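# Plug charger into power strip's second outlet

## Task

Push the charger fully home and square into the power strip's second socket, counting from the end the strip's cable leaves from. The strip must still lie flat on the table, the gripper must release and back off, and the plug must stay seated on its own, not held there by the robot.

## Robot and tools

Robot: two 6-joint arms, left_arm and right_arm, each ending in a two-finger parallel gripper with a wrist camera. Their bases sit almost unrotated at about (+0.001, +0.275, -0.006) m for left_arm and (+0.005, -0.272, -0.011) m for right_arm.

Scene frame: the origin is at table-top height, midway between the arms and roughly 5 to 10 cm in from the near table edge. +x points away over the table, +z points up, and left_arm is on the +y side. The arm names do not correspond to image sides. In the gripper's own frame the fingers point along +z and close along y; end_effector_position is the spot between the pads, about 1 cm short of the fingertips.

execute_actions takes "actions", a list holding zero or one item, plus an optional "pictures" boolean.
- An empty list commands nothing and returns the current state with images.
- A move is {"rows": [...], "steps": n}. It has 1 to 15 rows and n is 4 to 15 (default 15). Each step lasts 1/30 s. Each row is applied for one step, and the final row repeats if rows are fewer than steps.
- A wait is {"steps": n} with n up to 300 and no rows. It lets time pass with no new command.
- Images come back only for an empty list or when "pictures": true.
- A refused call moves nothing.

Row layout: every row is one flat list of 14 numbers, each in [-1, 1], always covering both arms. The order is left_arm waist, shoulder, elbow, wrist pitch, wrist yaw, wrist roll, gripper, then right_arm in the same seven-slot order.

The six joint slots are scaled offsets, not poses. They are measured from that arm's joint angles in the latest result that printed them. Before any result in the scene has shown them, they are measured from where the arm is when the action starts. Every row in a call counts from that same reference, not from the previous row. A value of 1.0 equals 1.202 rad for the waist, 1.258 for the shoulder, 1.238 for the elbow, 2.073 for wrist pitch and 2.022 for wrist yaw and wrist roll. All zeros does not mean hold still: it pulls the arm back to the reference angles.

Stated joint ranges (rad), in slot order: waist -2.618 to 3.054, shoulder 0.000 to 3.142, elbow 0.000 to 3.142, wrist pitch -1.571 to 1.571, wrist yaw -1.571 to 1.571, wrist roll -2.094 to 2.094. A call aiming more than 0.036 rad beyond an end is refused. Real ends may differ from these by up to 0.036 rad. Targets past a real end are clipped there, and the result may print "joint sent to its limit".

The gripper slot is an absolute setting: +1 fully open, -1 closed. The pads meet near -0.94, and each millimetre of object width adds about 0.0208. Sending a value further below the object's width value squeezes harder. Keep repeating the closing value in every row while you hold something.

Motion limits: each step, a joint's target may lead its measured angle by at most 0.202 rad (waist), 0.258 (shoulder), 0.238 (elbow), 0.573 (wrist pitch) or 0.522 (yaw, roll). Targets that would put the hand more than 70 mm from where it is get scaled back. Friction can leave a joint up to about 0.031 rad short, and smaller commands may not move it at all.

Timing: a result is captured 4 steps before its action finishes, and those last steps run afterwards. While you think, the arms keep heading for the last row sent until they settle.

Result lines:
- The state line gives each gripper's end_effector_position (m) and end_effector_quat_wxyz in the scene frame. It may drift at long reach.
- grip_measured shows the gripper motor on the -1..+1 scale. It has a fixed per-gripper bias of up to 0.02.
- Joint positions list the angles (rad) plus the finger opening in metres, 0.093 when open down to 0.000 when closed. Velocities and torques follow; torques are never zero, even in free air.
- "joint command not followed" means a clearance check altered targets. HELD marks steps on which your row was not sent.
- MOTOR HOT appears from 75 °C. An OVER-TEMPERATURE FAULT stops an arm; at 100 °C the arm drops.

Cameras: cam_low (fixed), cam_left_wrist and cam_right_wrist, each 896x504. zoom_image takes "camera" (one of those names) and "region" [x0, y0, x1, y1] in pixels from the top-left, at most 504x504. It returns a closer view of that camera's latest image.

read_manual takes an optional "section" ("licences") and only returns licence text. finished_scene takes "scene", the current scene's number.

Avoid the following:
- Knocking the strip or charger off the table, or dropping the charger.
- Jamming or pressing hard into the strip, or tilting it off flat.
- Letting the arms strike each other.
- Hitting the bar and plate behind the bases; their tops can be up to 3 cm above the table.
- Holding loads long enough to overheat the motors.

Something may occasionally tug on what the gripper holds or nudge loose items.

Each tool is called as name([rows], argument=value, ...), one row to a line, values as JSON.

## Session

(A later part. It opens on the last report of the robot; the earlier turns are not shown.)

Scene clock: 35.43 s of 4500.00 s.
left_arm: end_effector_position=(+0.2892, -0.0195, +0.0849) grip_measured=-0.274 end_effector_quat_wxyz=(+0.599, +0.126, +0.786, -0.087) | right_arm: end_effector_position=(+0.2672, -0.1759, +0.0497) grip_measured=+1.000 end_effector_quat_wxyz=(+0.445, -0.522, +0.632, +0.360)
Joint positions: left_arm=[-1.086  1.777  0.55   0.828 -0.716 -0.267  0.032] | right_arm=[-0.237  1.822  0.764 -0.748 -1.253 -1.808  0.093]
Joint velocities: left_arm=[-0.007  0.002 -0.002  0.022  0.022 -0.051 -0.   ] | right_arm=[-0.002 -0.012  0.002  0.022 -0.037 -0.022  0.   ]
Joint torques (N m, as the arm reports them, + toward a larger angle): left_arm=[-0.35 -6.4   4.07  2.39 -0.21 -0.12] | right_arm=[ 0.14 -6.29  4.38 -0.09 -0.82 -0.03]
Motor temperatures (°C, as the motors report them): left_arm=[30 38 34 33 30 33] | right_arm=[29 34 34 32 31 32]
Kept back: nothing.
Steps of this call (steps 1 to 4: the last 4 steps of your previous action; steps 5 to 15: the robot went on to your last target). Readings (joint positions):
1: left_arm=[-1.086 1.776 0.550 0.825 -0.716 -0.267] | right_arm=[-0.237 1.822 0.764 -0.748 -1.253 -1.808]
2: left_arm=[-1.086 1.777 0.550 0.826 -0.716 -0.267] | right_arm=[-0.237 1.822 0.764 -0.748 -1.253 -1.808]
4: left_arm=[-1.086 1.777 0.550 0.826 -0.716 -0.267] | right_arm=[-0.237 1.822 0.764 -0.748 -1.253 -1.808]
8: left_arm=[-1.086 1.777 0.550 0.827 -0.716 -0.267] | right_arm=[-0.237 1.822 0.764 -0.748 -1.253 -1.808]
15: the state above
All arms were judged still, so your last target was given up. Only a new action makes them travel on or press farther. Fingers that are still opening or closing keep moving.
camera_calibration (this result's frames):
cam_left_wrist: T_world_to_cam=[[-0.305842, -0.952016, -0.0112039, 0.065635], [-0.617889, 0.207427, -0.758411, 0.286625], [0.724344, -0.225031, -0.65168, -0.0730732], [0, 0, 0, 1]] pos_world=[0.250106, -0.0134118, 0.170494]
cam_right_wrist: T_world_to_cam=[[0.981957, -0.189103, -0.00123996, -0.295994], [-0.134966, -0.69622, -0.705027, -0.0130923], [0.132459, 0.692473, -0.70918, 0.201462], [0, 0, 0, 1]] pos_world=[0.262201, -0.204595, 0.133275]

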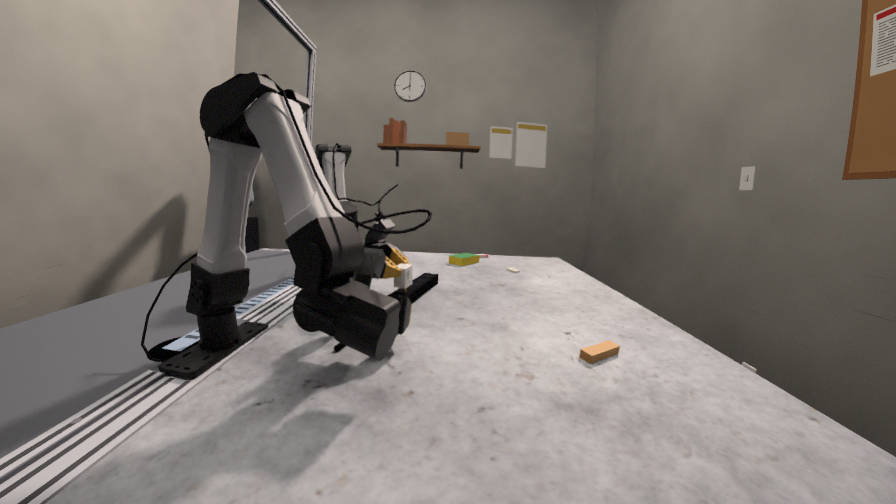

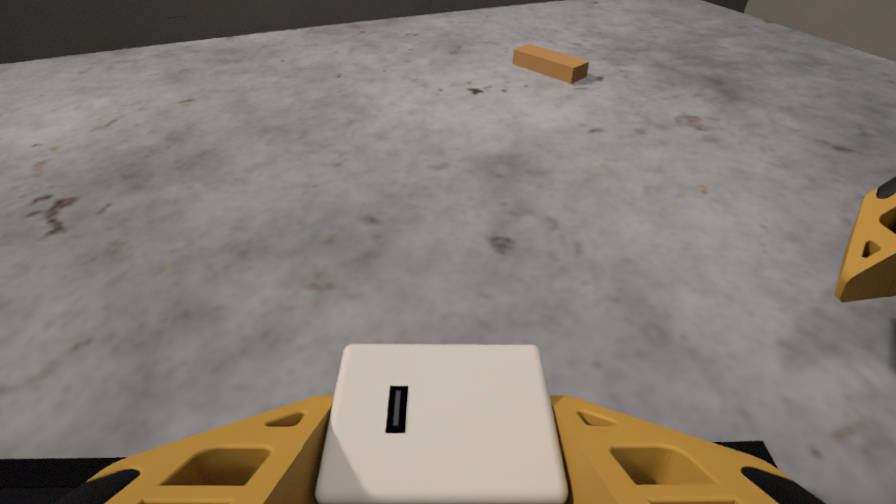

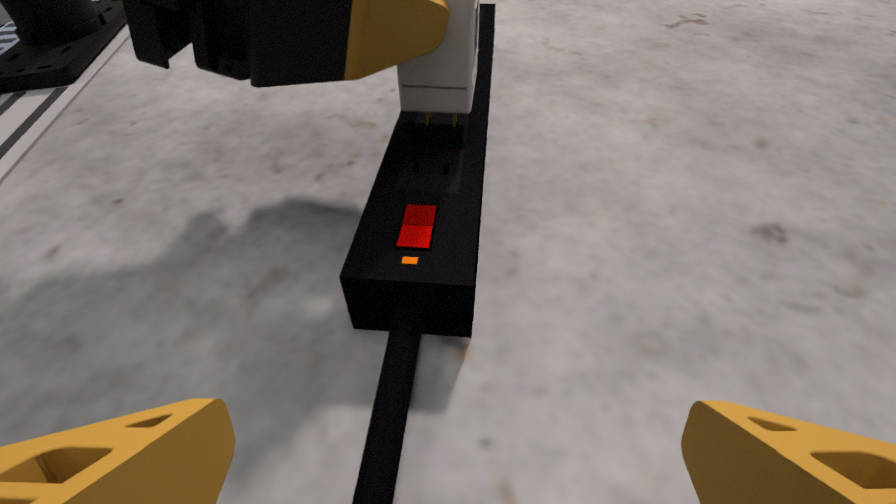

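execute_actions([
  {"rows": [[-0.006,0.01,-0.017,0.015,-0.007,-0.004,-0.45,0,0,0,0,0,0,1],[-0.006,0.012,-0.017,0.016,-0.007,-0.004,-0.45,0,0,0,0,0,0,1],[-0.006,0.013,-0.018,0.017,-0.007,-0.004,-0.45,0,0,0,0,0,0,1],[-0.006,0.014,-0.018,0.017,-0.007,-0.004,-0.45,0,0,0,0,0,0,1],[-0.006,0.015,-0.018,0.018,-0.007,-0.004,-0.45,0,0,0,0,0,0,1],[-0.006,0.016,-0.019,0.019,-0.007,-0.004,-0.45,0,0,0,0,0,0,1],[-0.006,0.017,-0.019,0.02,-0.007,-0.004,-0.45,0,0,0,0,0,0,1],[-0.006,0.018,-0.019,0.02,-0.007,-0.004,-0.45,0,0,0,0,0,0,1],[-0.006,0.019,-0.02,0.021,-0.007,-0.004,-0.45,0,0,0,0,0,0,1],[-0.006,0.02,-0.02,0.022,-0.007,-0.004,-0.45,0,0,0,0,0,0,1],[-0.006,0.021,-0.02,0.022,-0.007,-0.004,-0.45,0,0,0,0,0,0,1],[-0.006,0.022,-0.02,0.023,-0.007,-0.004,-0.45,0,0,0,0,0,0,1]], "steps": 15},
])

execute_actions([
  {"steps": 12},
], pictures=true)

zoom_image(camera="cam_right_wrist", region=[405, 90, 475, 140])

Scene clock: 36.47 s of 4500.00 s.
left_arm: end_effector_position=(+0.2897, -0.0201, +0.0845) grip_measured=-0.274 end_effector_quat_wxyz=(+0.601, +0.124, +0.784, -0.089) | right_arm: end_effector_position=(+0.2672, -0.1759, +0.0497) grip_measured=+1.000 end_effector_quat_wxyz=(+0.445, -0.522, +0.632, +0.360)
Joint positions: left_arm=[-1.086  1.786  0.55   0.844 -0.717 -0.267  0.032] | right_arm=[-0.237  1.822  0.764 -0.748 -1.253 -1.808  0.093]
Joint velocities: left_arm=[-0.007  0.037 -0.002  0.095  0.022 -0.022  0.   ] | right_arm=[-0.007 -0.012 -0.022 -0.051 -0.051 -0.022  0.   ]
Joint torques (N m, as the arm reports them, + toward a larger angle): left_arm=[-0.56 -6.28  3.65  2.24 -0.21 -0.1 ] | right_arm=[ 0.16 -6.29  4.4  -0.08 -0.82 -0.02]
Motor temperatures (°C, as the motors report them): left_arm=[30 38 34 33 30 33] | right_arm=[29 34 34 32 31 32]
Steps of this call (steps 1 to 20: nothing new was sent; steps 21 to 31: the first 11 steps of this action). Readings (joint positions):
21: left_arm=[-1.086 1.777 0.550 0.828 -0.716 -0.267] | right_arm=[-0.237 1.822 0.764 -0.748 -1.253 -1.808]
22: left_arm=[-1.086 1.777 0.550 0.828 -0.716 -0.267] | right_arm=[-0.237 1.822 0.764 -0.748 -1.253 -1.808]
24: left_arm=[-1.086 1.777 0.550 0.829 -0.716 -0.267] | right_arm=[-0.237 1.822 0.764 -0.748 -1.253 -1.808]
28: left_arm=[-1.086 1.780 0.550 0.836 -0.716 -0.267] | right_arm=[-0.237 1.822 0.764 -0.748 -1.253 -1.808]
31: the state above

Scene clock: 36.87 s of 4500.00 s.
left_arm: end_effector_position=(+0.2900, -0.0204, +0.0846) grip_measured=-0.274 end_effector_quat_wxyz=(+0.603, +0.122, +0.784, -0.090) | right_arm: end_effector_position=(+0.2672, -0.1759, +0.0497) grip_measured=+1.000 end_effector_quat_wxyz=(+0.445, -0.522, +0.632, +0.360)
Joint positions: left_arm=[-1.086  1.79   0.55   0.852 -0.718 -0.267  0.032] | right_arm=[-0.237  1.822  0.764 -0.748 -1.253 -1.808  0.093]
Joint velocities: left_arm=[ 0.002 -0.002 -0.007 -0.022 -0.022 -0.11  -0.   ] | right_arm=[ 0.007 -0.017 -0.012  0.066 -0.037 -0.022  0.   ]
Joint torques (N m, as the arm reports them, + toward a larger angle): left_arm=[-0.33 -6.36  3.64  2.32 -0.19 -0.11] | right_arm=[ 0.12 -6.3   4.37 -0.08 -0.83 -0.02]
Motor temperatures (°C, as the motors report them): left_arm=[30 38 34 33 30 33] | right_arm=[29 34 34 32 31 32]
Kept back: nothing.
Steps of this call (steps 1 to 4: the last 4 steps of your previous action; steps 5 to 12: the robot went on to your last target). Readings (joint positions):
1: left_arm=[-1.086 1.787 0.550 0.846 -0.718 -0.267] | right_arm=[-0.237 1.822 0.764 -0.748 -1.253 -1.808]
2: left_arm=[-1.086 1.788 0.550 0.848 -0.718 -0.267] | right_arm=[-0.237 1.822 0.764 -0.748 -1.253 -1.808]
4: left_arm=[-1.086 1.789 0.550 0.850 -0.718 -0.267] | right_arm=[-0.237 1.822 0.764 -0.748 -1.253 -1.808]
8: left_arm=[-1.086 1.790 0.550 0.852 -0.718 -0.267] | right_arm=[-0.237 1.822 0.764 -0.748 -1.253 -1.808]
12: the state above
camera_calibration (this result's frames):
cam_left_wrist: T_world_to_cam=[[-0.303725, -0.95275, -0.00432123, 0.0638624], [-0.613547, 0.199058, -0.764157, 0.286165], [0.728911, -0.229443, -0.645016, -0.0760938], [0, 0, 0, 1]] pos_world=[0.250438, -0.0135776, 0.169869]
cam_right_wrist: T_world_to_cam=[[0.981957, -0.189103, -0.00123996, -0.295994], [-0.134966, -0.69622, -0.705027, -0.0130923], [0.132459, 0.692473, -0.70918, 0.201462], [0, 0, 0, 1]] pos_world=[0.262201, -0.204595, 0.133275]

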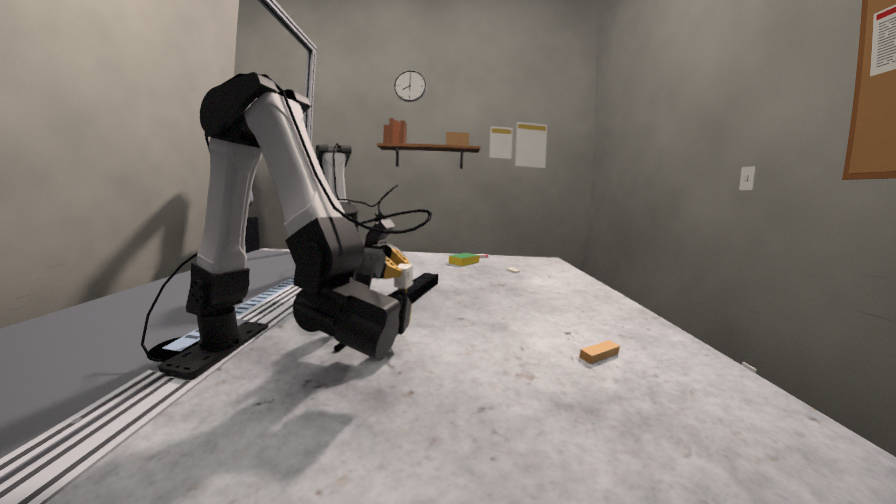

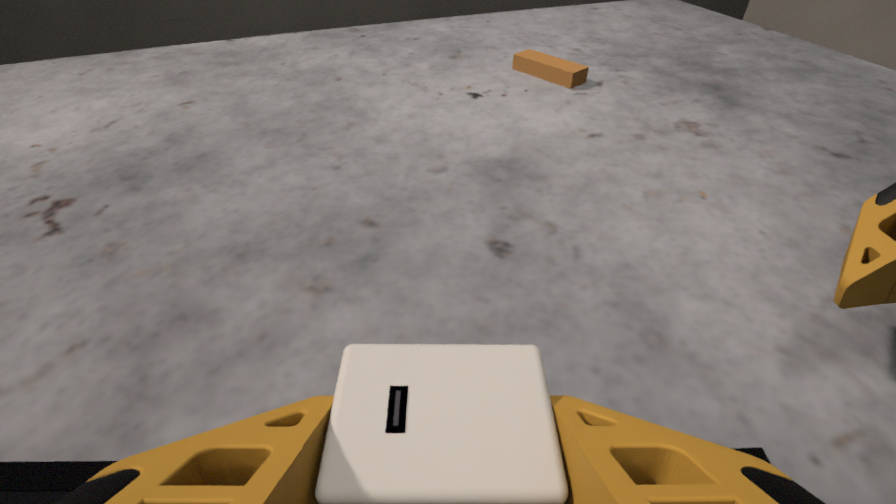

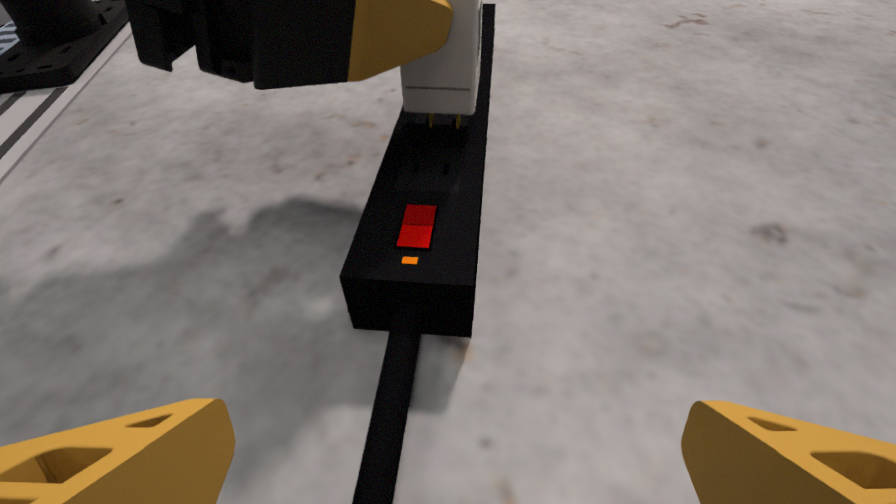

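Region (405, 90, 475, 140) of cam_right_wrist's 896x504 image, scaled by 7.200, with more detail than that image has; it fills the top 360 rows of this view, and the rest is white.

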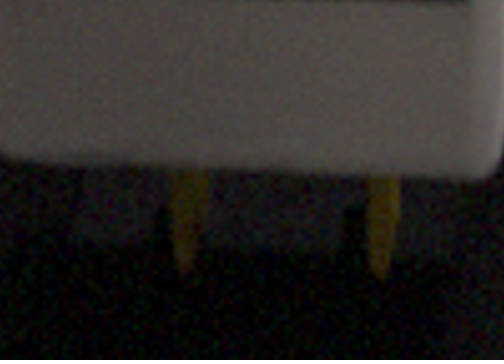

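execute_actions([
  {"rows": [[-0.004,0.004,-0.02,0.009,-0.004,-0.002,-0.45,0,0,0,0,0,0,1],[-0.004,0.004,-0.021,0.009,-0.004,-0.002,-0.45,0,0,0,0,0,0,1],[-0.004,0.004,-0.022,0.009,-0.004,-0.002,-0.45,0,0,0,0,0,0,1],[-0.004,0.004,-0.023,0.009,-0.004,-0.002,-0.45,0,0,0,0,0,0,1],[-0.004,0.004,-0.024,0.009,-0.004,-0.002,-0.45,0,0,0,0,0,0,1],[-0.004,0.004,-0.025,0.009,-0.004,-0.002,-0.45,0,0,0,0,0,0,1],[-0.004,0.004,-0.026,0.009,-0.004,-0.002,-0.45,0,0,0,0,0,0,1]], "steps": 15},
])

execute_actions([
  {"steps": 8},
], pictures=true)

zoom_image(camera="cam_right_wrist", region=[405, 90, 475, 140])

Scene clock: 38.93 s of 4500.00 s.
left_arm: end_effector_position=(+0.2900, -0.0204, +0.0846) grip_measured=-0.274 end_effector_quat_wxyz=(+0.603, +0.122, +0.784, -0.090) | right_arm: end_effector_position=(+0.2672, -0.1759, +0.0497) grip_measured=+1.000 end_effector_quat_wxyz=(+0.445, -0.522, +0.632, +0.360)
Joint positions: left_arm=[-1.086  1.79   0.55   0.852 -0.718 -0.267  0.032] | right_arm=[-0.237  1.822  0.764 -0.748 -1.253 -1.808  0.093]
Joint velocities: left_arm=[-0.022 -0.002 -0.012  0.066 -0.037 -0.007 -0.001] | right_arm=[-0.012  0.012 -0.002 -0.022 -0.037  0.051  0.   ]
Joint torques (N m, as the arm reports them, + toward a larger angle): left_arm=[-0.14 -7.05  2.9   2.27 -0.17 -0.08] | right_arm=[ 0.14 -6.27  4.38 -0.08 -0.82 -0.03]
Motor temperatures (°C, as the motors report them): left_arm=[30 38 34 34 30 33] | right_arm=[29 35 34 32 31 32]
Steps of this call (steps 1 to 15: the robot went on to your last target; steps 16 to 51: nothing new was sent; steps 52 to 62: the first 11 steps of this action). Readings (joint positions):
52: left_arm=[-1.086 1.790 0.550 0.852 -0.718 -0.267] | right_arm=[-0.237 1.822 0.764 -0.748 -1.253 -1.808]
53: left_arm=[-1.086 1.790 0.550 0.852 -0.718 -0.267] | right_arm=[-0.237 1.822 0.764 -0.748 -1.253 -1.808]
55: left_arm=[-1.086 1.790 0.550 0.852 -0.718 -0.267] | right_arm=[-0.237 1.822 0.764 -0.748 -1.253 -1.808]
59: left_arm=[-1.086 1.790 0.550 0.852 -0.718 -0.267] | right_arm=[-0.237 1.822 0.764 -0.748 -1.253 -1.808]
62: the state above

Scene clock: 39.20 s of 4500.00 s.
left_arm: end_effector_position=(+0.2900, -0.0204, +0.0846) grip_measured=-0.274 end_effector_quat_wxyz=(+0.603, +0.122, +0.784, -0.090) | right_arm: end_effector_position=(+0.2672, -0.1759, +0.0497) grip_measured=+1.000 end_effector_quat_wxyz=(+0.445, -0.522, +0.632, +0.360)
Joint positions: left_arm=[-1.086  1.79   0.55   0.852 -0.718 -0.267  0.032] | right_arm=[-0.237  1.822  0.764 -0.748 -1.253 -1.808  0.093]
Joint velocities: left_arm=[ 0.002  0.017 -0.002  0.037  0.007 -0.051  0.   ] | right_arm=[ 0.017 -0.002 -0.002  0.051 -0.037 -0.022  0.   ]
Joint torques (N m, as the arm reports them, + toward a larger angle): left_arm=[-0.18 -7.11  2.9   2.26 -0.17 -0.08] | right_arm=[ 0.14 -6.27  4.4  -0.08 -0.83 -0.03]
Motor temperatures (°C, as the motors report them): left_arm=[30 38 34 34 30 33] | right_arm=[29 35 34 32 31 32]
Kept back: nothing.
Steps of this call (steps 1 to 4: the last 4 steps of your previous action; steps 5 to 8: the robot went on to your last target). Readings (joint positions):
1: left_arm=[-1.086 1.790 0.550 0.852 -0.718 -0.267] | right_arm=[-0.237 1.822 0.764 -0.748 -1.253 -1.808]
2: left_arm=[-1.086 1.790 0.550 0.852 -0.718 -0.267] | right_arm=[-0.237 1.822 0.764 -0.748 -1.253 -1.808]
4: left_arm=[-1.086 1.790 0.550 0.852 -0.718 -0.267] | right_arm=[-0.237 1.822 0.764 -0.748 -1.253 -1.808]
8: the state above
camera_calibration (this result's frames):
cam_left_wrist: T_world_to_cam=[[-0.303725, -0.95275, -0.00432123, 0.0638624], [-0.613547, 0.199058, -0.764157, 0.286165], [0.728911, -0.229443, -0.645016, -0.0760938], [0, 0, 0, 1]] pos_world=[0.250438, -0.0135776, 0.169869]
cam_right_wrist: T_world_to_cam=[[0.981957, -0.189103, -0.00123996, -0.295994], [-0.134966, -0.69622, -0.705027, -0.0130923], [0.132459, 0.692473, -0.70918, 0.201462], [0, 0, 0, 1]] pos_world=[0.262201, -0.204595, 0.133275]

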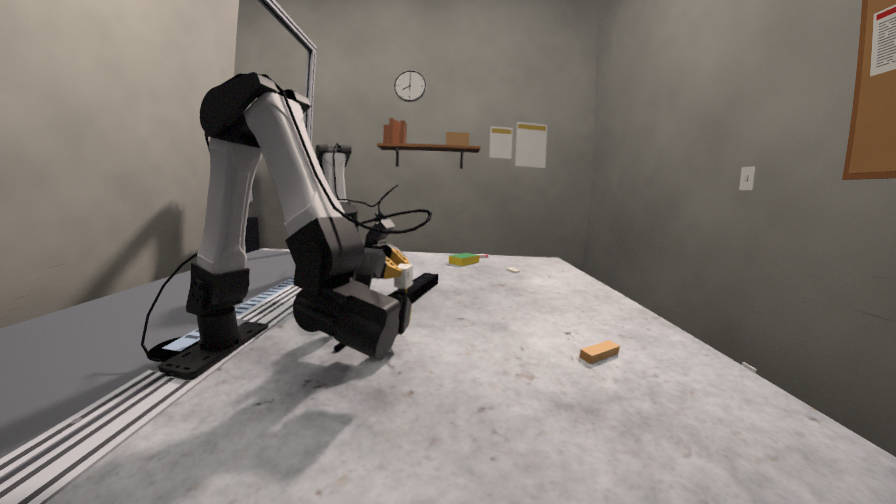

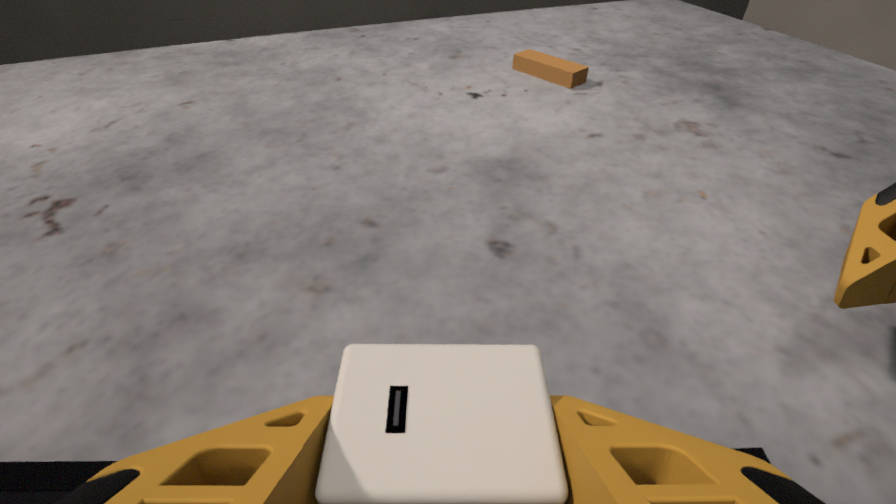

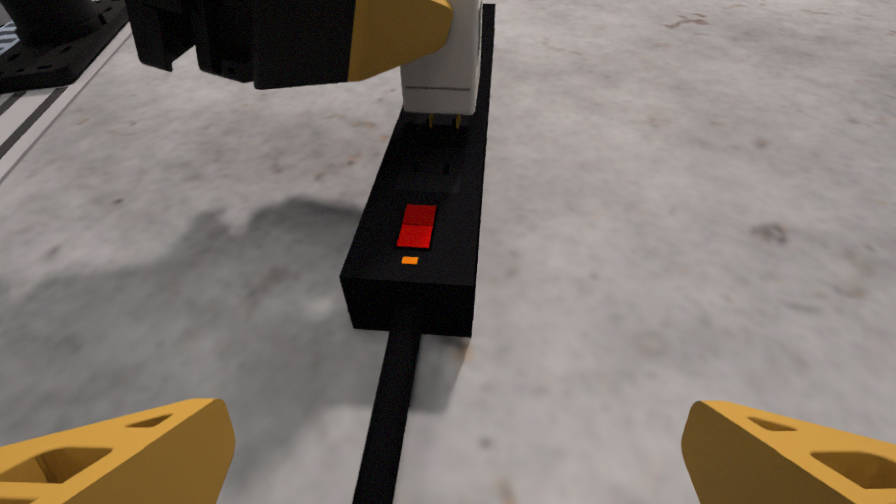

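Region (405, 90, 475, 140) of cam_right_wrist's 896x504 image, scaled by 7.200, with more detail than that image has; it fills the top 360 rows of this view, and the rest is white.

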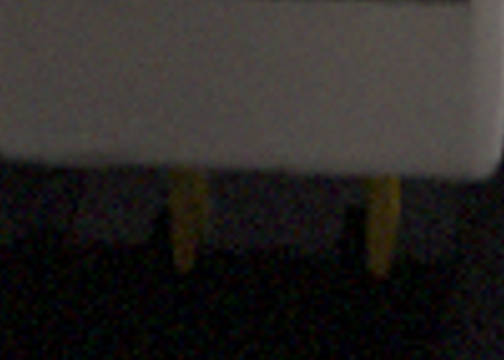

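zoom_image(camera="cam_right_wrist", region=[380, 0, 510, 135])

Region (380, 0, 510, 135) of cam_right_wrist's 896x504 image, scaled by 3.733, with more detail than that image has; it fills the left 485 columns of this view, and the rest is white.

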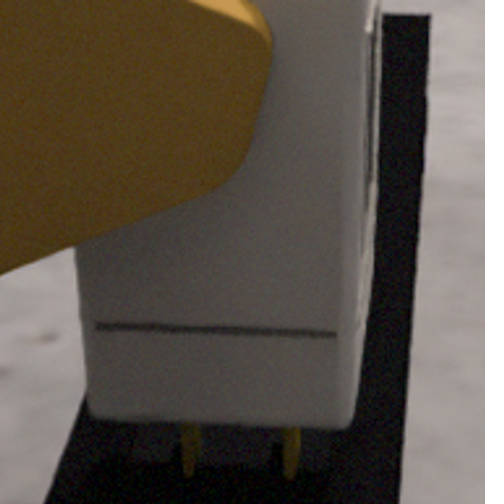

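execute_actions([
  {"rows": [[-0.004,-0.008,-0.005,0.009,-0.004,-0.002,-0.45,0,0,0,0,0,0,1],[-0.004,-0.014,-0.005,0.009,-0.004,-0.002,-0.45,0,0,0,0,0,0,1],[-0.004,-0.017,-0.005,0.008,-0.004,-0.002,-0.45,0,0,0,0,0,0,1],[-0.004,-0.019,-0.005,0.007,-0.004,-0.002,-0.45,0,0,0,0,0,0,1],[-0.004,-0.021,-0.005,0.005,-0.004,-0.002,-0.45,0,0,0,0,0,0,1],[-0.004,-0.023,-0.005,0.003,-0.004,-0.002,-0.45,0,0,0,0,0,0,1],[-0.004,-0.025,-0.005,0.001,-0.004,-0.002,-0.45,0,0,0,0,0,0,1],[-0.004,-0.027,-0.005,-0.001,-0.004,-0.002,-0.45,0,0,0,0,0,0,1],[-0.004,-0.027,-0.005,-0.003,-0.004,-0.002,-0.45,0,0,0,0,0,0,1],[-0.004,-0.027,-0.005,-0.0045,-0.004,-0.002,-0.45,0,0,0,0,0,0,1],[-0.004,-0.027,-0.005,-0.0058,-0.004,-0.002,-0.45,0,0,0,0,0,0,1]], "steps": 15},
])

execute_actions([
  {"steps": 15},
], pictures=true)

zoom_image(camera="cam_right_wrist", region=[405, 90, 475, 140])

Scene clock: 40.97 s of 4500.00 s.
left_arm: end_effector_position=(+0.2897, -0.0199, +0.0861) grip_measured=-0.274 end_effector_quat_wxyz=(+0.602, +0.123, +0.784, -0.089) | right_arm: end_effector_position=(+0.2672, -0.1759, +0.0497) grip_measured=+1.000 end_effector_quat_wxyz=(+0.445, -0.522, +0.632, +0.360)
Joint positions: left_arm=[-1.086  1.78   0.55   0.841 -0.718 -0.267  0.032] | right_arm=[-0.237  1.822  0.764 -0.748 -1.253 -1.808  0.093]
Joint velocities: left_arm=[-0.002 -0.032  0.012 -0.007 -0.037 -0.007  0.   ] | right_arm=[ 0.002 -0.022  0.002 -0.022  0.022 -0.066  0.   ]
Joint torques (N m, as the arm reports them, + toward a larger angle): left_arm=[-0.19 -9.26  5.47  2.21 -0.16 -0.07] | right_arm=[ 0.12 -6.23  4.35 -0.08 -0.82 -0.03]
Motor temperatures (°C, as the motors report them): left_arm=[30 38 34 34 30 33] | right_arm=[29 35 34 32 31 32]
Steps of this call (steps 1 to 15: the robot went on to your last target; steps 16 to 42: nothing new was sent; steps 43 to 53: the first 11 steps of this action). Readings (joint positions):
43: left_arm=[-1.086 1.790 0.550 0.852 -0.718 -0.267] | right_arm=[-0.237 1.822 0.764 -0.748 -1.253 -1.808]
44: left_arm=[-1.086 1.790 0.550 0.852 -0.718 -0.267] | right_arm=[-0.237 1.822 0.764 -0.748 -1.253 -1.808]
46: left_arm=[-1.086 1.790 0.550 0.852 -0.718 -0.267] | right_arm=[-0.237 1.822 0.764 -0.748 -1.253 -1.808]
50: left_arm=[-1.086 1.787 0.550 0.848 -0.718 -0.267] | right_arm=[-0.237 1.822 0.764 -0.748 -1.253 -1.808]
53: the state above

Scene clock: 41.47 s of 4500.00 s.
left_arm: end_effector_position=(+0.2894, -0.0192, +0.0846) grip_measured=-0.274 end_effector_quat_wxyz=(+0.600, +0.125, +0.786, -0.086) | right_arm: end_effector_position=(+0.2672, -0.1759, +0.0497) grip_measured=+1.000 end_effector_quat_wxyz=(+0.445, -0.522, +0.632, +0.360)
Joint positions: left_arm=[-1.086  1.779  0.55   0.83  -0.718 -0.267  0.032] | right_arm=[-0.237  1.822  0.764 -0.748 -1.253 -1.808  0.093]
Joint velocities: left_arm=[ 0.007 -0.002  0.012  0.037  0.066  0.007 -0.001] | right_arm=[-0.017 -0.022 -0.017  0.007  0.007 -0.037  0.   ]
Joint torques (N m, as the arm reports them, + toward a larger angle): left_arm=[-0.14 -9.31  5.47  2.18 -0.18 -0.08] | right_arm=[ 0.13 -6.25  4.37 -0.08 -0.83 -0.03]
Motor temperatures (°C, as the motors report them): left_arm=[30 38 34 34 30 33] | right_arm=[29 35 34 32 31 32]
Kept back: nothing.
Steps of this call (steps 1 to 4: the last 4 steps of your previous action; steps 5 to 15: the robot went on to your last target). Readings (joint positions):
1: left_arm=[-1.086 1.780 0.550 0.839 -0.718 -0.267] | right_arm=[-0.237 1.822 0.764 -0.748 -1.253 -1.808]
2: left_arm=[-1.086 1.779 0.550 0.837 -0.718 -0.267] | right_arm=[-0.237 1.822 0.764 -0.748 -1.253 -1.808]
4: left_arm=[-1.086 1.779 0.550 0.834 -0.718 -0.267] | right_arm=[-0.237 1.822 0.764 -0.748 -1.253 -1.808]
8: left_arm=[-1.086 1.779 0.550 0.830 -0.718 -0.267] | right_arm=[-0.237 1.822 0.764 -0.748 -1.253 -1.808]
15: the state above
camera_calibration (this result's frames):
cam_left_wrist: T_world_to_cam=[[-0.303477, -0.952764, -0.011892, 0.0653536], [-0.617707, 0.206226, -0.758886, 0.286423], [0.725492, -0.222959, -0.651115, -0.0737168], [0, 0, 0, 1]] pos_world=[0.25024, -0.0132371, 0.170141]
cam_right_wrist: T_world_to_cam=[[0.981957, -0.189103, -0.00123996, -0.295994], [-0.134966, -0.69622, -0.705027, -0.0130923], [0.132459, 0.692473, -0.70918, 0.201462], [0, 0, 0, 1]] pos_world=[0.262201, -0.204595, 0.133275]

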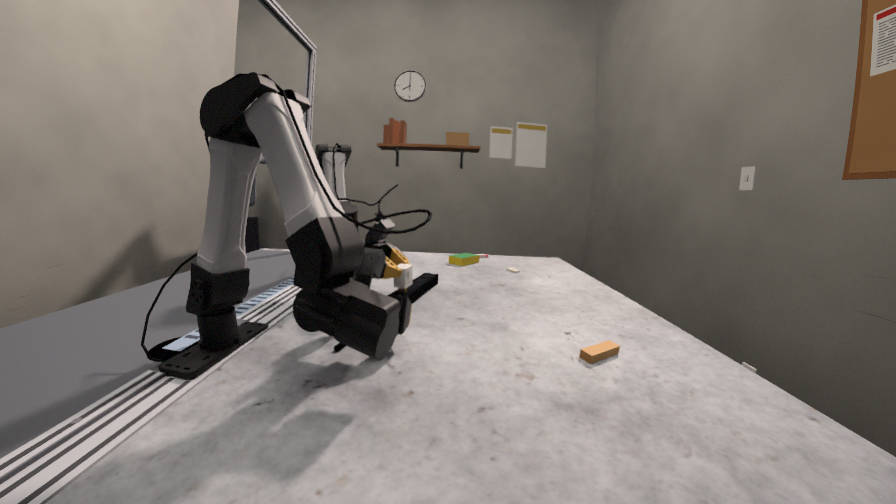

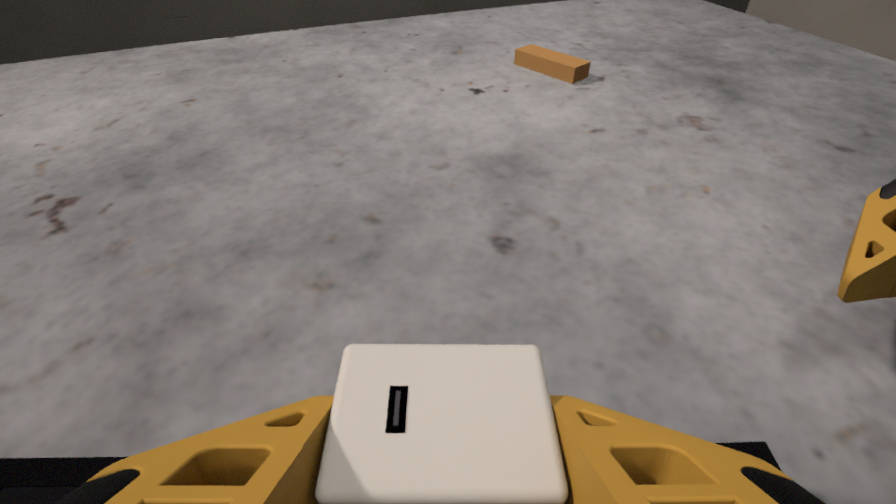

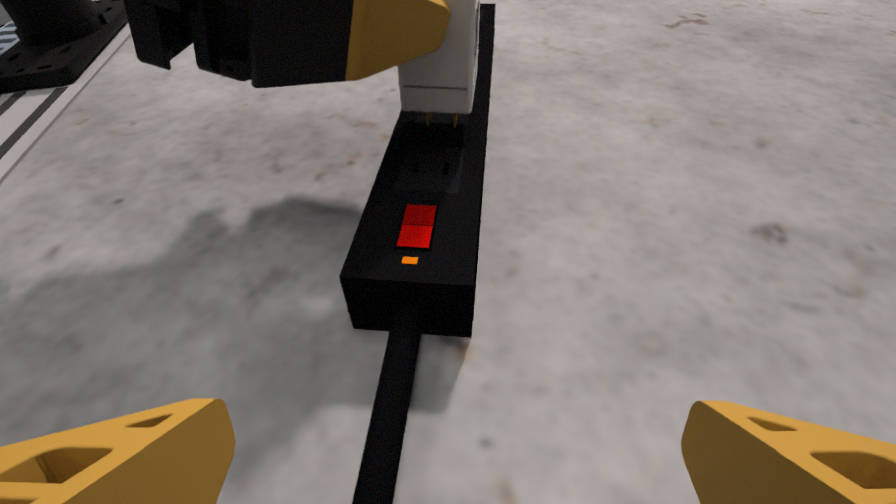

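Region (405, 90, 475, 140) of cam_right_wrist's 896x504 image, scaled by 7.200, with more detail than that image has; it fills the top 360 rows of this view, and the rest is white.

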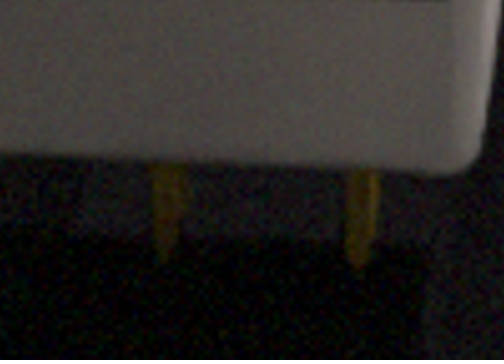

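execute_actions([
  {"rows": [[-0.004,0,-0.005,0.004,-0.004,-0.002,-0.45,0,0,0,0,0,0,1],[-0.004,0,-0.005,0.003,-0.004,-0.002,-0.45,0,0,0,0,0,0,1],[-0.004,0,-0.005,0.002,-0.004,-0.002,-0.45,0,0,0,0,0,0,1],[-0.004,0,-0.005,0.001,-0.004,-0.002,-0.45,0,0,0,0,0,0,1],[-0.004,0,-0.005,0,-0.004,-0.002,-0.45,0,0,0,0,0,0,1],[-0.004,0,-0.005,-0.001,-0.004,-0.002,-0.45,0,0,0,0,0,0,1]], "steps": 15},
])

execute_actions([
  {"steps": 8},
], pictures=true)

zoom_image(camera="cam_right_wrist", region=[405, 90, 475, 140])

Scene clock: 42.13 s of 4500.00 s.
left_arm: end_effector_position=(+0.2894, -0.0191, +0.0844) grip_measured=-0.274 end_effector_quat_wxyz=(+0.600, +0.125, +0.786, -0.086) | right_arm: end_effector_position=(+0.2672, -0.1759, +0.0497) grip_measured=+1.000 end_effector_quat_wxyz=(+0.445, -0.522, +0.632, +0.360)
Joint positions: left_arm=[-1.086  1.779  0.55   0.829 -0.718 -0.267  0.032] | right_arm=[-0.237  1.822  0.764 -0.748 -1.253 -1.808  0.093]
Joint velocities: left_arm=[ 0.012 -0.012  0.017 -0.007  0.007 -0.022  0.   ] | right_arm=[ 0.007 -0.022 -0.007  0.007  0.051 -0.007  0.   ]
Joint torques (N m, as the arm reports them, + toward a larger angle): left_arm=[-0.17 -7.47  5.49  2.05 -0.17 -0.08] | right_arm=[ 0.11 -6.29  4.38 -0.08 -0.82 -0.02]
Motor temperatures (°C, as the motors report them): left_arm=[30 38 34 34 30 33] | right_arm=[29 35 34 32 31 32]
Steps of this call (steps 1 to 9: the robot went on to your last target; steps 10 to 20: the first 11 steps of this action). Readings (joint positions):
10: left_arm=[-1.086 1.779 0.550 0.830 -0.718 -0.267] | right_arm=[-0.237 1.822 0.764 -0.748 -1.253 -1.808]
11: left_arm=[-1.086 1.779 0.550 0.830 -0.718 -0.267] | right_arm=[-0.237 1.822 0.764 -0.748 -1.253 -1.808]
13: left_arm=[-1.086 1.779 0.550 0.829 -0.718 -0.267] | right_arm=[-0.237 1.822 0.764 -0.748 -1.253 -1.808]
17: left_arm=[-1.086 1.779 0.550 0.829 -0.718 -0.267] | right_arm=[-0.237 1.822 0.764 -0.748 -1.253 -1.808]
20: the state above

Scene clock: 42.40 s of 4500.00 s.
left_arm: end_effector_position=(+0.2894, -0.0191, +0.0844) grip_measured=-0.274 end_effector_quat_wxyz=(+0.600, +0.125, +0.786, -0.086) | right_arm: end_effector_position=(+0.2672, -0.1759, +0.0497) grip_measured=+1.000 end_effector_quat_wxyz=(+0.445, -0.522, +0.632, +0.360)
Joint positions: left_arm=[-1.086  1.779  0.55   0.829 -0.718 -0.267  0.032] | right_arm=[-0.237  1.822  0.764 -0.748 -1.253 -1.808  0.093]
Joint velocities: left_arm=[-0.007  0.002 -0.002  0.051 -0.022 -0.051 -0.   ] | right_arm=[ 0.007 -0.022 -0.002  0.022 -0.007 -0.051  0.   ]
Joint torques (N m, as the arm reports them, + toward a larger angle): left_arm=[-0.18 -7.44  5.49  2.07 -0.17 -0.08] | right_arm=[ 0.14 -6.28  4.38 -0.09 -0.83 -0.02]
Motor temperatures (°C, as the motors report them): left_arm=[30 38 34 34 30 33] | right_arm=[29 35 34 32 31 32]
Kept back: nothing.
Steps of this call (steps 1 to 4: the last 4 steps of your previous action; steps 5 to 8: the robot went on to your last target). Readings (joint positions):
1: left_arm=[-1.086 1.779 0.550 0.829 -0.718 -0.267] | right_arm=[-0.237 1.822 0.764 -0.748 -1.253 -1.808]
2: left_arm=[-1.086 1.779 0.550 0.829 -0.718 -0.267] | right_arm=[-0.237 1.822 0.764 -0.748 -1.253 -1.808]
4: left_arm=[-1.086 1.779 0.550 0.829 -0.718 -0.267] | right_arm=[-0.237 1.822 0.764 -0.748 -1.253 -1.808]
8: the state above
camera_calibration (this result's frames):
cam_left_wrist: T_world_to_cam=[[-0.303462, -0.952763, -0.0124142, 0.065434], [-0.617993, 0.206719, -0.758519, 0.28635], [0.725255, -0.22251, -0.651532, -0.0736671], [0, 0, 0, 1]] pos_world=[0.250247, -0.0132425, 0.170018]
cam_right_wrist: T_world_to_cam=[[0.981957, -0.189103, -0.00123996, -0.295994], [-0.134966, -0.69622, -0.705027, -0.0130923], [0.132459, 0.692473, -0.70918, 0.201462], [0, 0, 0, 1]] pos_world=[0.262201, -0.204595, 0.133275]

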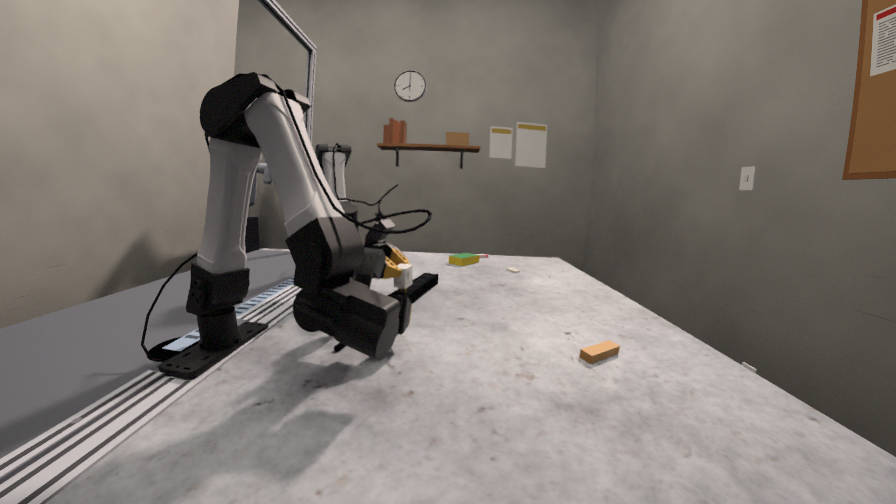

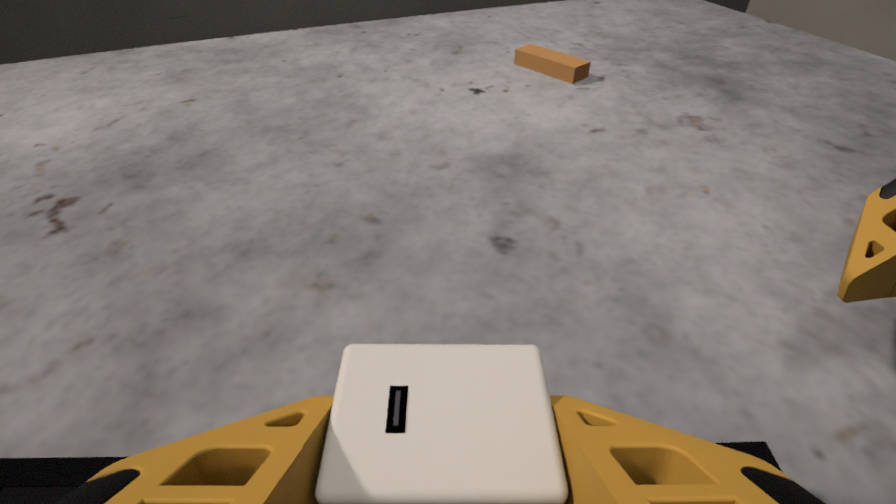

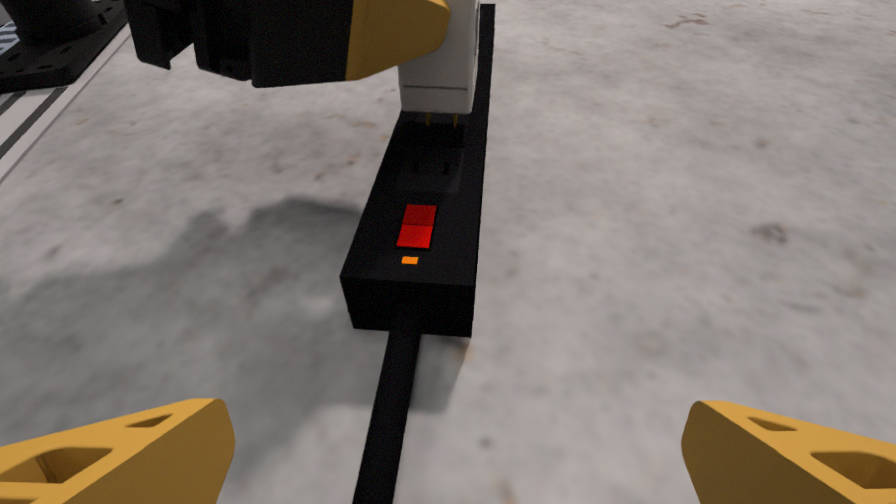

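Region (405, 90, 475, 140) of cam_right_wrist's 896x504 image, scaled by 7.200, with more detail than that image has; it fills the top 360 rows of this view, and the rest is white.

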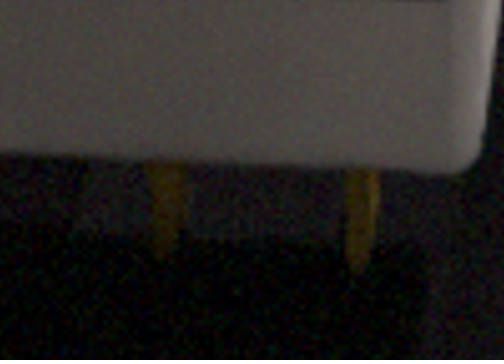

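execute_actions([
  {"rows": [[-0.004,0.004,-0.008,-0.003,-0.004,-0.002,-0.45,0,0,0,0,0,0,1],[-0.004,0.006,-0.01,-0.006,-0.004,-0.002,-0.45,0,0,0,0,0,0,1],[-0.004,0.008,-0.012,-0.009,-0.004,-0.002,-0.45,0,0,0,0,0,0,1],[-0.004,0.008,-0.012,-0.012,-0.004,-0.002,-0.45,0,0,0,0,0,0,1],[-0.004,0.008,-0.012,-0.015,-0.004,-0.002,-0.45,0,0,0,0,0,0,1],[-0.004,0.008,-0.012,-0.018,-0.004,-0.002,-0.45,0,0,0,0,0,0,1],[-0.004,0.008,-0.012,-0.021,-0.004,-0.002,-0.45,0,0,0,0,0,0,1],[-0.004,0.008,-0.012,-0.024,-0.004,-0.002,-0.45,0,0,0,0,0,0,1]], "steps": 15},
])

execute_actions([
  {"steps": 8},
], pictures=true)

zoom_image(camera="cam_right_wrist", region=[405, 90, 475, 140])

Scene clock: 43.50 s of 4500.00 s.
left_arm: end_effector_position=(+0.2893, -0.0189, +0.0838) grip_measured=-0.274 end_effector_quat_wxyz=(+0.599, +0.126, +0.786, -0.085) | right_arm: end_effector_position=(+0.2672, -0.1759, +0.0497) grip_measured=+1.000 end_effector_quat_wxyz=(+0.445, -0.522, +0.632, +0.360)
Joint positions: left_arm=[-1.086  1.779  0.55   0.826 -0.718 -0.267  0.032] | right_arm=[-0.237  1.822  0.764 -0.748 -1.253 -1.808  0.093]
Joint velocities: left_arm=[ 0.002 -0.007 -0.007 -0.051 -0.022 -0.081 -0.   ] | right_arm=[-0.002 -0.007  0.002 -0.022  0.007 -0.007  0.   ]
Joint torques (N m, as the arm reports them, + toward a larger angle): left_arm=[-0.22 -6.62  4.65  1.6  -0.18 -0.09] | right_arm=[ 0.13 -6.31  4.41 -0.08 -0.83 -0.02]
Motor temperatures (°C, as the motors report them): left_arm=[30 38 34 34 30 33] | right_arm=[29 35 34 32 31 32]
Steps of this call (steps 1 to 15: the robot went on to your last target; steps 16 to 22: nothing new was sent; steps 23 to 33: the first 11 steps of this action). Readings (joint positions):
23: left_arm=[-1.086 1.779 0.550 0.829 -0.718 -0.267] | right_arm=[-0.237 1.822 0.764 -0.748 -1.253 -1.808]
24: left_arm=[-1.086 1.779 0.550 0.829 -0.718 -0.267] | right_arm=[-0.237 1.822 0.764 -0.748 -1.253 -1.808]
26: left_arm=[-1.086 1.779 0.550 0.828 -0.718 -0.267] | right_arm=[-0.237 1.822 0.764 -0.748 -1.253 -1.808]
30: left_arm=[-1.086 1.779 0.550 0.826 -0.718 -0.267] | right_arm=[-0.237 1.822 0.764 -0.748 -1.253 -1.808]
33: the state above

Scene clock: 43.77 s of 4500.00 s.
left_arm: end_effector_position=(+0.2893, -0.0189, +0.0838) grip_measured=-0.274 end_effector_quat_wxyz=(+0.599, +0.126, +0.786, -0.085) | right_arm: end_effector_position=(+0.2672, -0.1759, +0.0497) grip_measured=+1.000 end_effector_quat_wxyz=(+0.445, -0.522, +0.632, +0.360)
Joint positions: left_arm=[-1.086  1.779  0.55   0.826 -0.718 -0.267  0.032] | right_arm=[-0.237  1.822  0.764 -0.748 -1.253 -1.808  0.093]
Joint velocities: left_arm=[ 0.002 -0.017  0.002  0.007  0.007 -0.022  0.   ] | right_arm=[-0.002  0.012  0.012 -0.11   0.022 -0.037  0.   ]
Joint torques (N m, as the arm reports them, + toward a larger angle): left_arm=[-0.17 -6.67  4.71  1.6  -0.17 -0.07] | right_arm=[ 0.14 -6.3   4.41 -0.08 -0.83 -0.03]
Motor temperatures (°C, as the motors report them): left_arm=[30 38 34 34 30 33] | right_arm=[29 35 34 32 31 32]
Kept back: nothing.
Steps of this call (steps 1 to 4: the last 4 steps of your previous action; steps 5 to 8: the robot went on to your last target). Readings (joint positions):
1: left_arm=[-1.086 1.779 0.550 0.826 -0.718 -0.267] | right_arm=[-0.237 1.822 0.764 -0.748 -1.253 -1.808]
2: left_arm=[-1.086 1.779 0.550 0.826 -0.718 -0.267] | right_arm=[-0.237 1.822 0.764 -0.748 -1.253 -1.808]
4: left_arm=[-1.086 1.779 0.550 0.826 -0.718 -0.267] | right_arm=[-0.237 1.822 0.764 -0.748 -1.253 -1.808]
8: the state above
camera_calibration (this result's frames):
cam_left_wrist: T_world_to_cam=[[-0.303394, -0.952751, -0.014764, 0.0657956], [-0.619278, 0.208931, -0.756863, 0.286023], [0.724187, -0.220485, -0.653407, -0.0734441], [0, 0, 0, 1]] pos_world=[0.250277, -0.0132658, 0.169463]
cam_right_wrist: T_world_to_cam=[[0.981957, -0.189103, -0.00123996, -0.295994], [-0.134966, -0.69622, -0.705027, -0.0130923], [0.132459, 0.692473, -0.70918, 0.201462], [0, 0, 0, 1]] pos_world=[0.262201, -0.204595, 0.133275]

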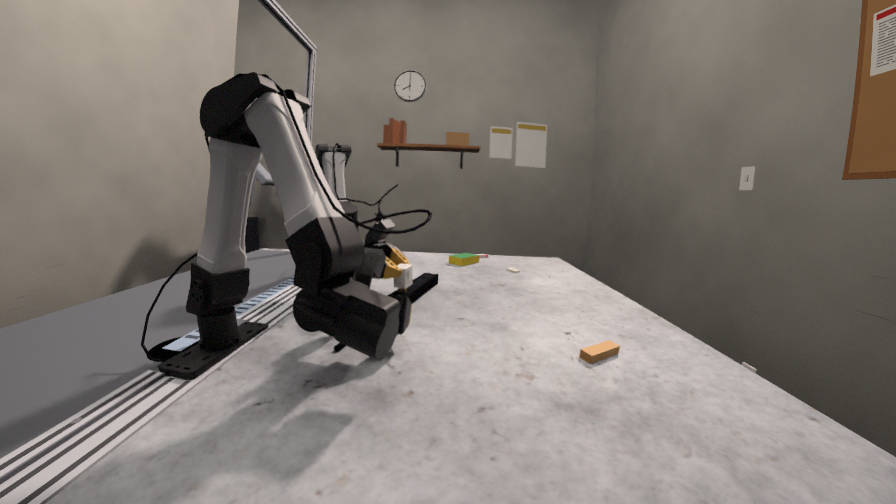

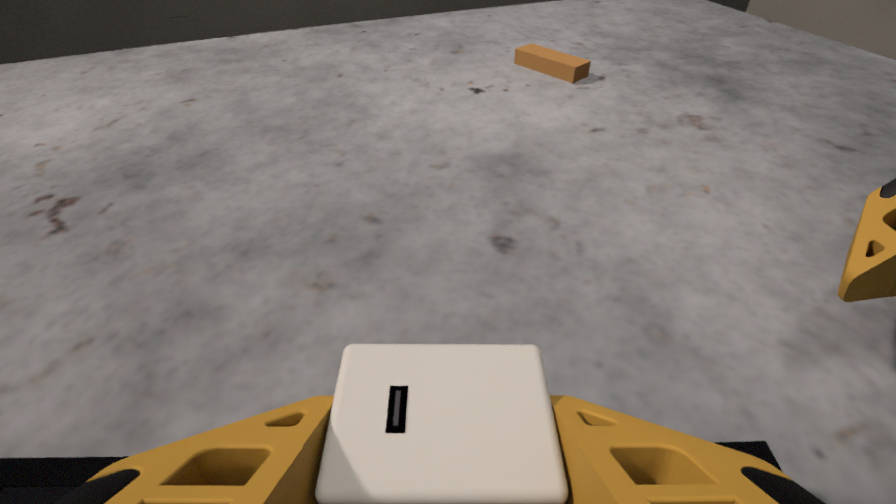

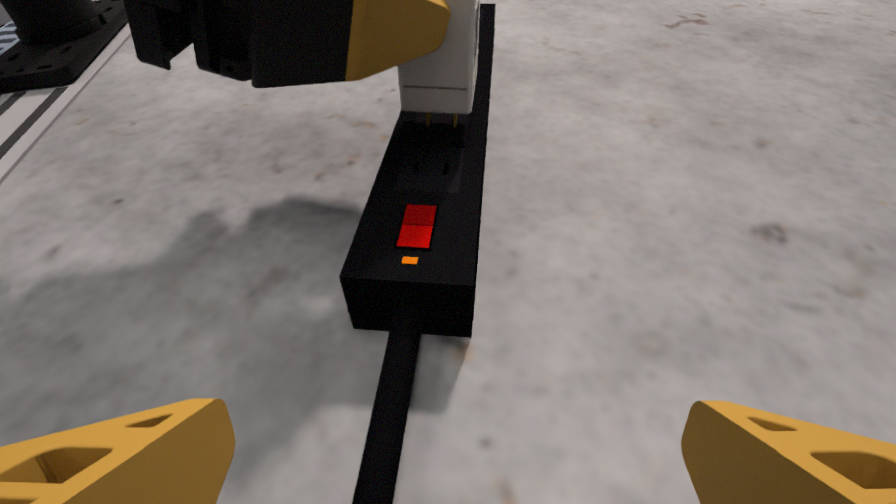

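Region (405, 90, 475, 140) of cam_right_wrist's 896x504 image, scaled by 7.200, with more detail than that image has; it fills the top 360 rows of this view, and the rest is white.

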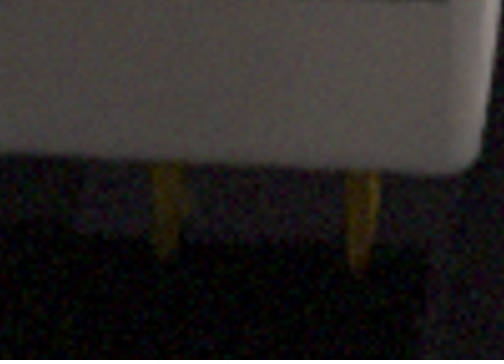

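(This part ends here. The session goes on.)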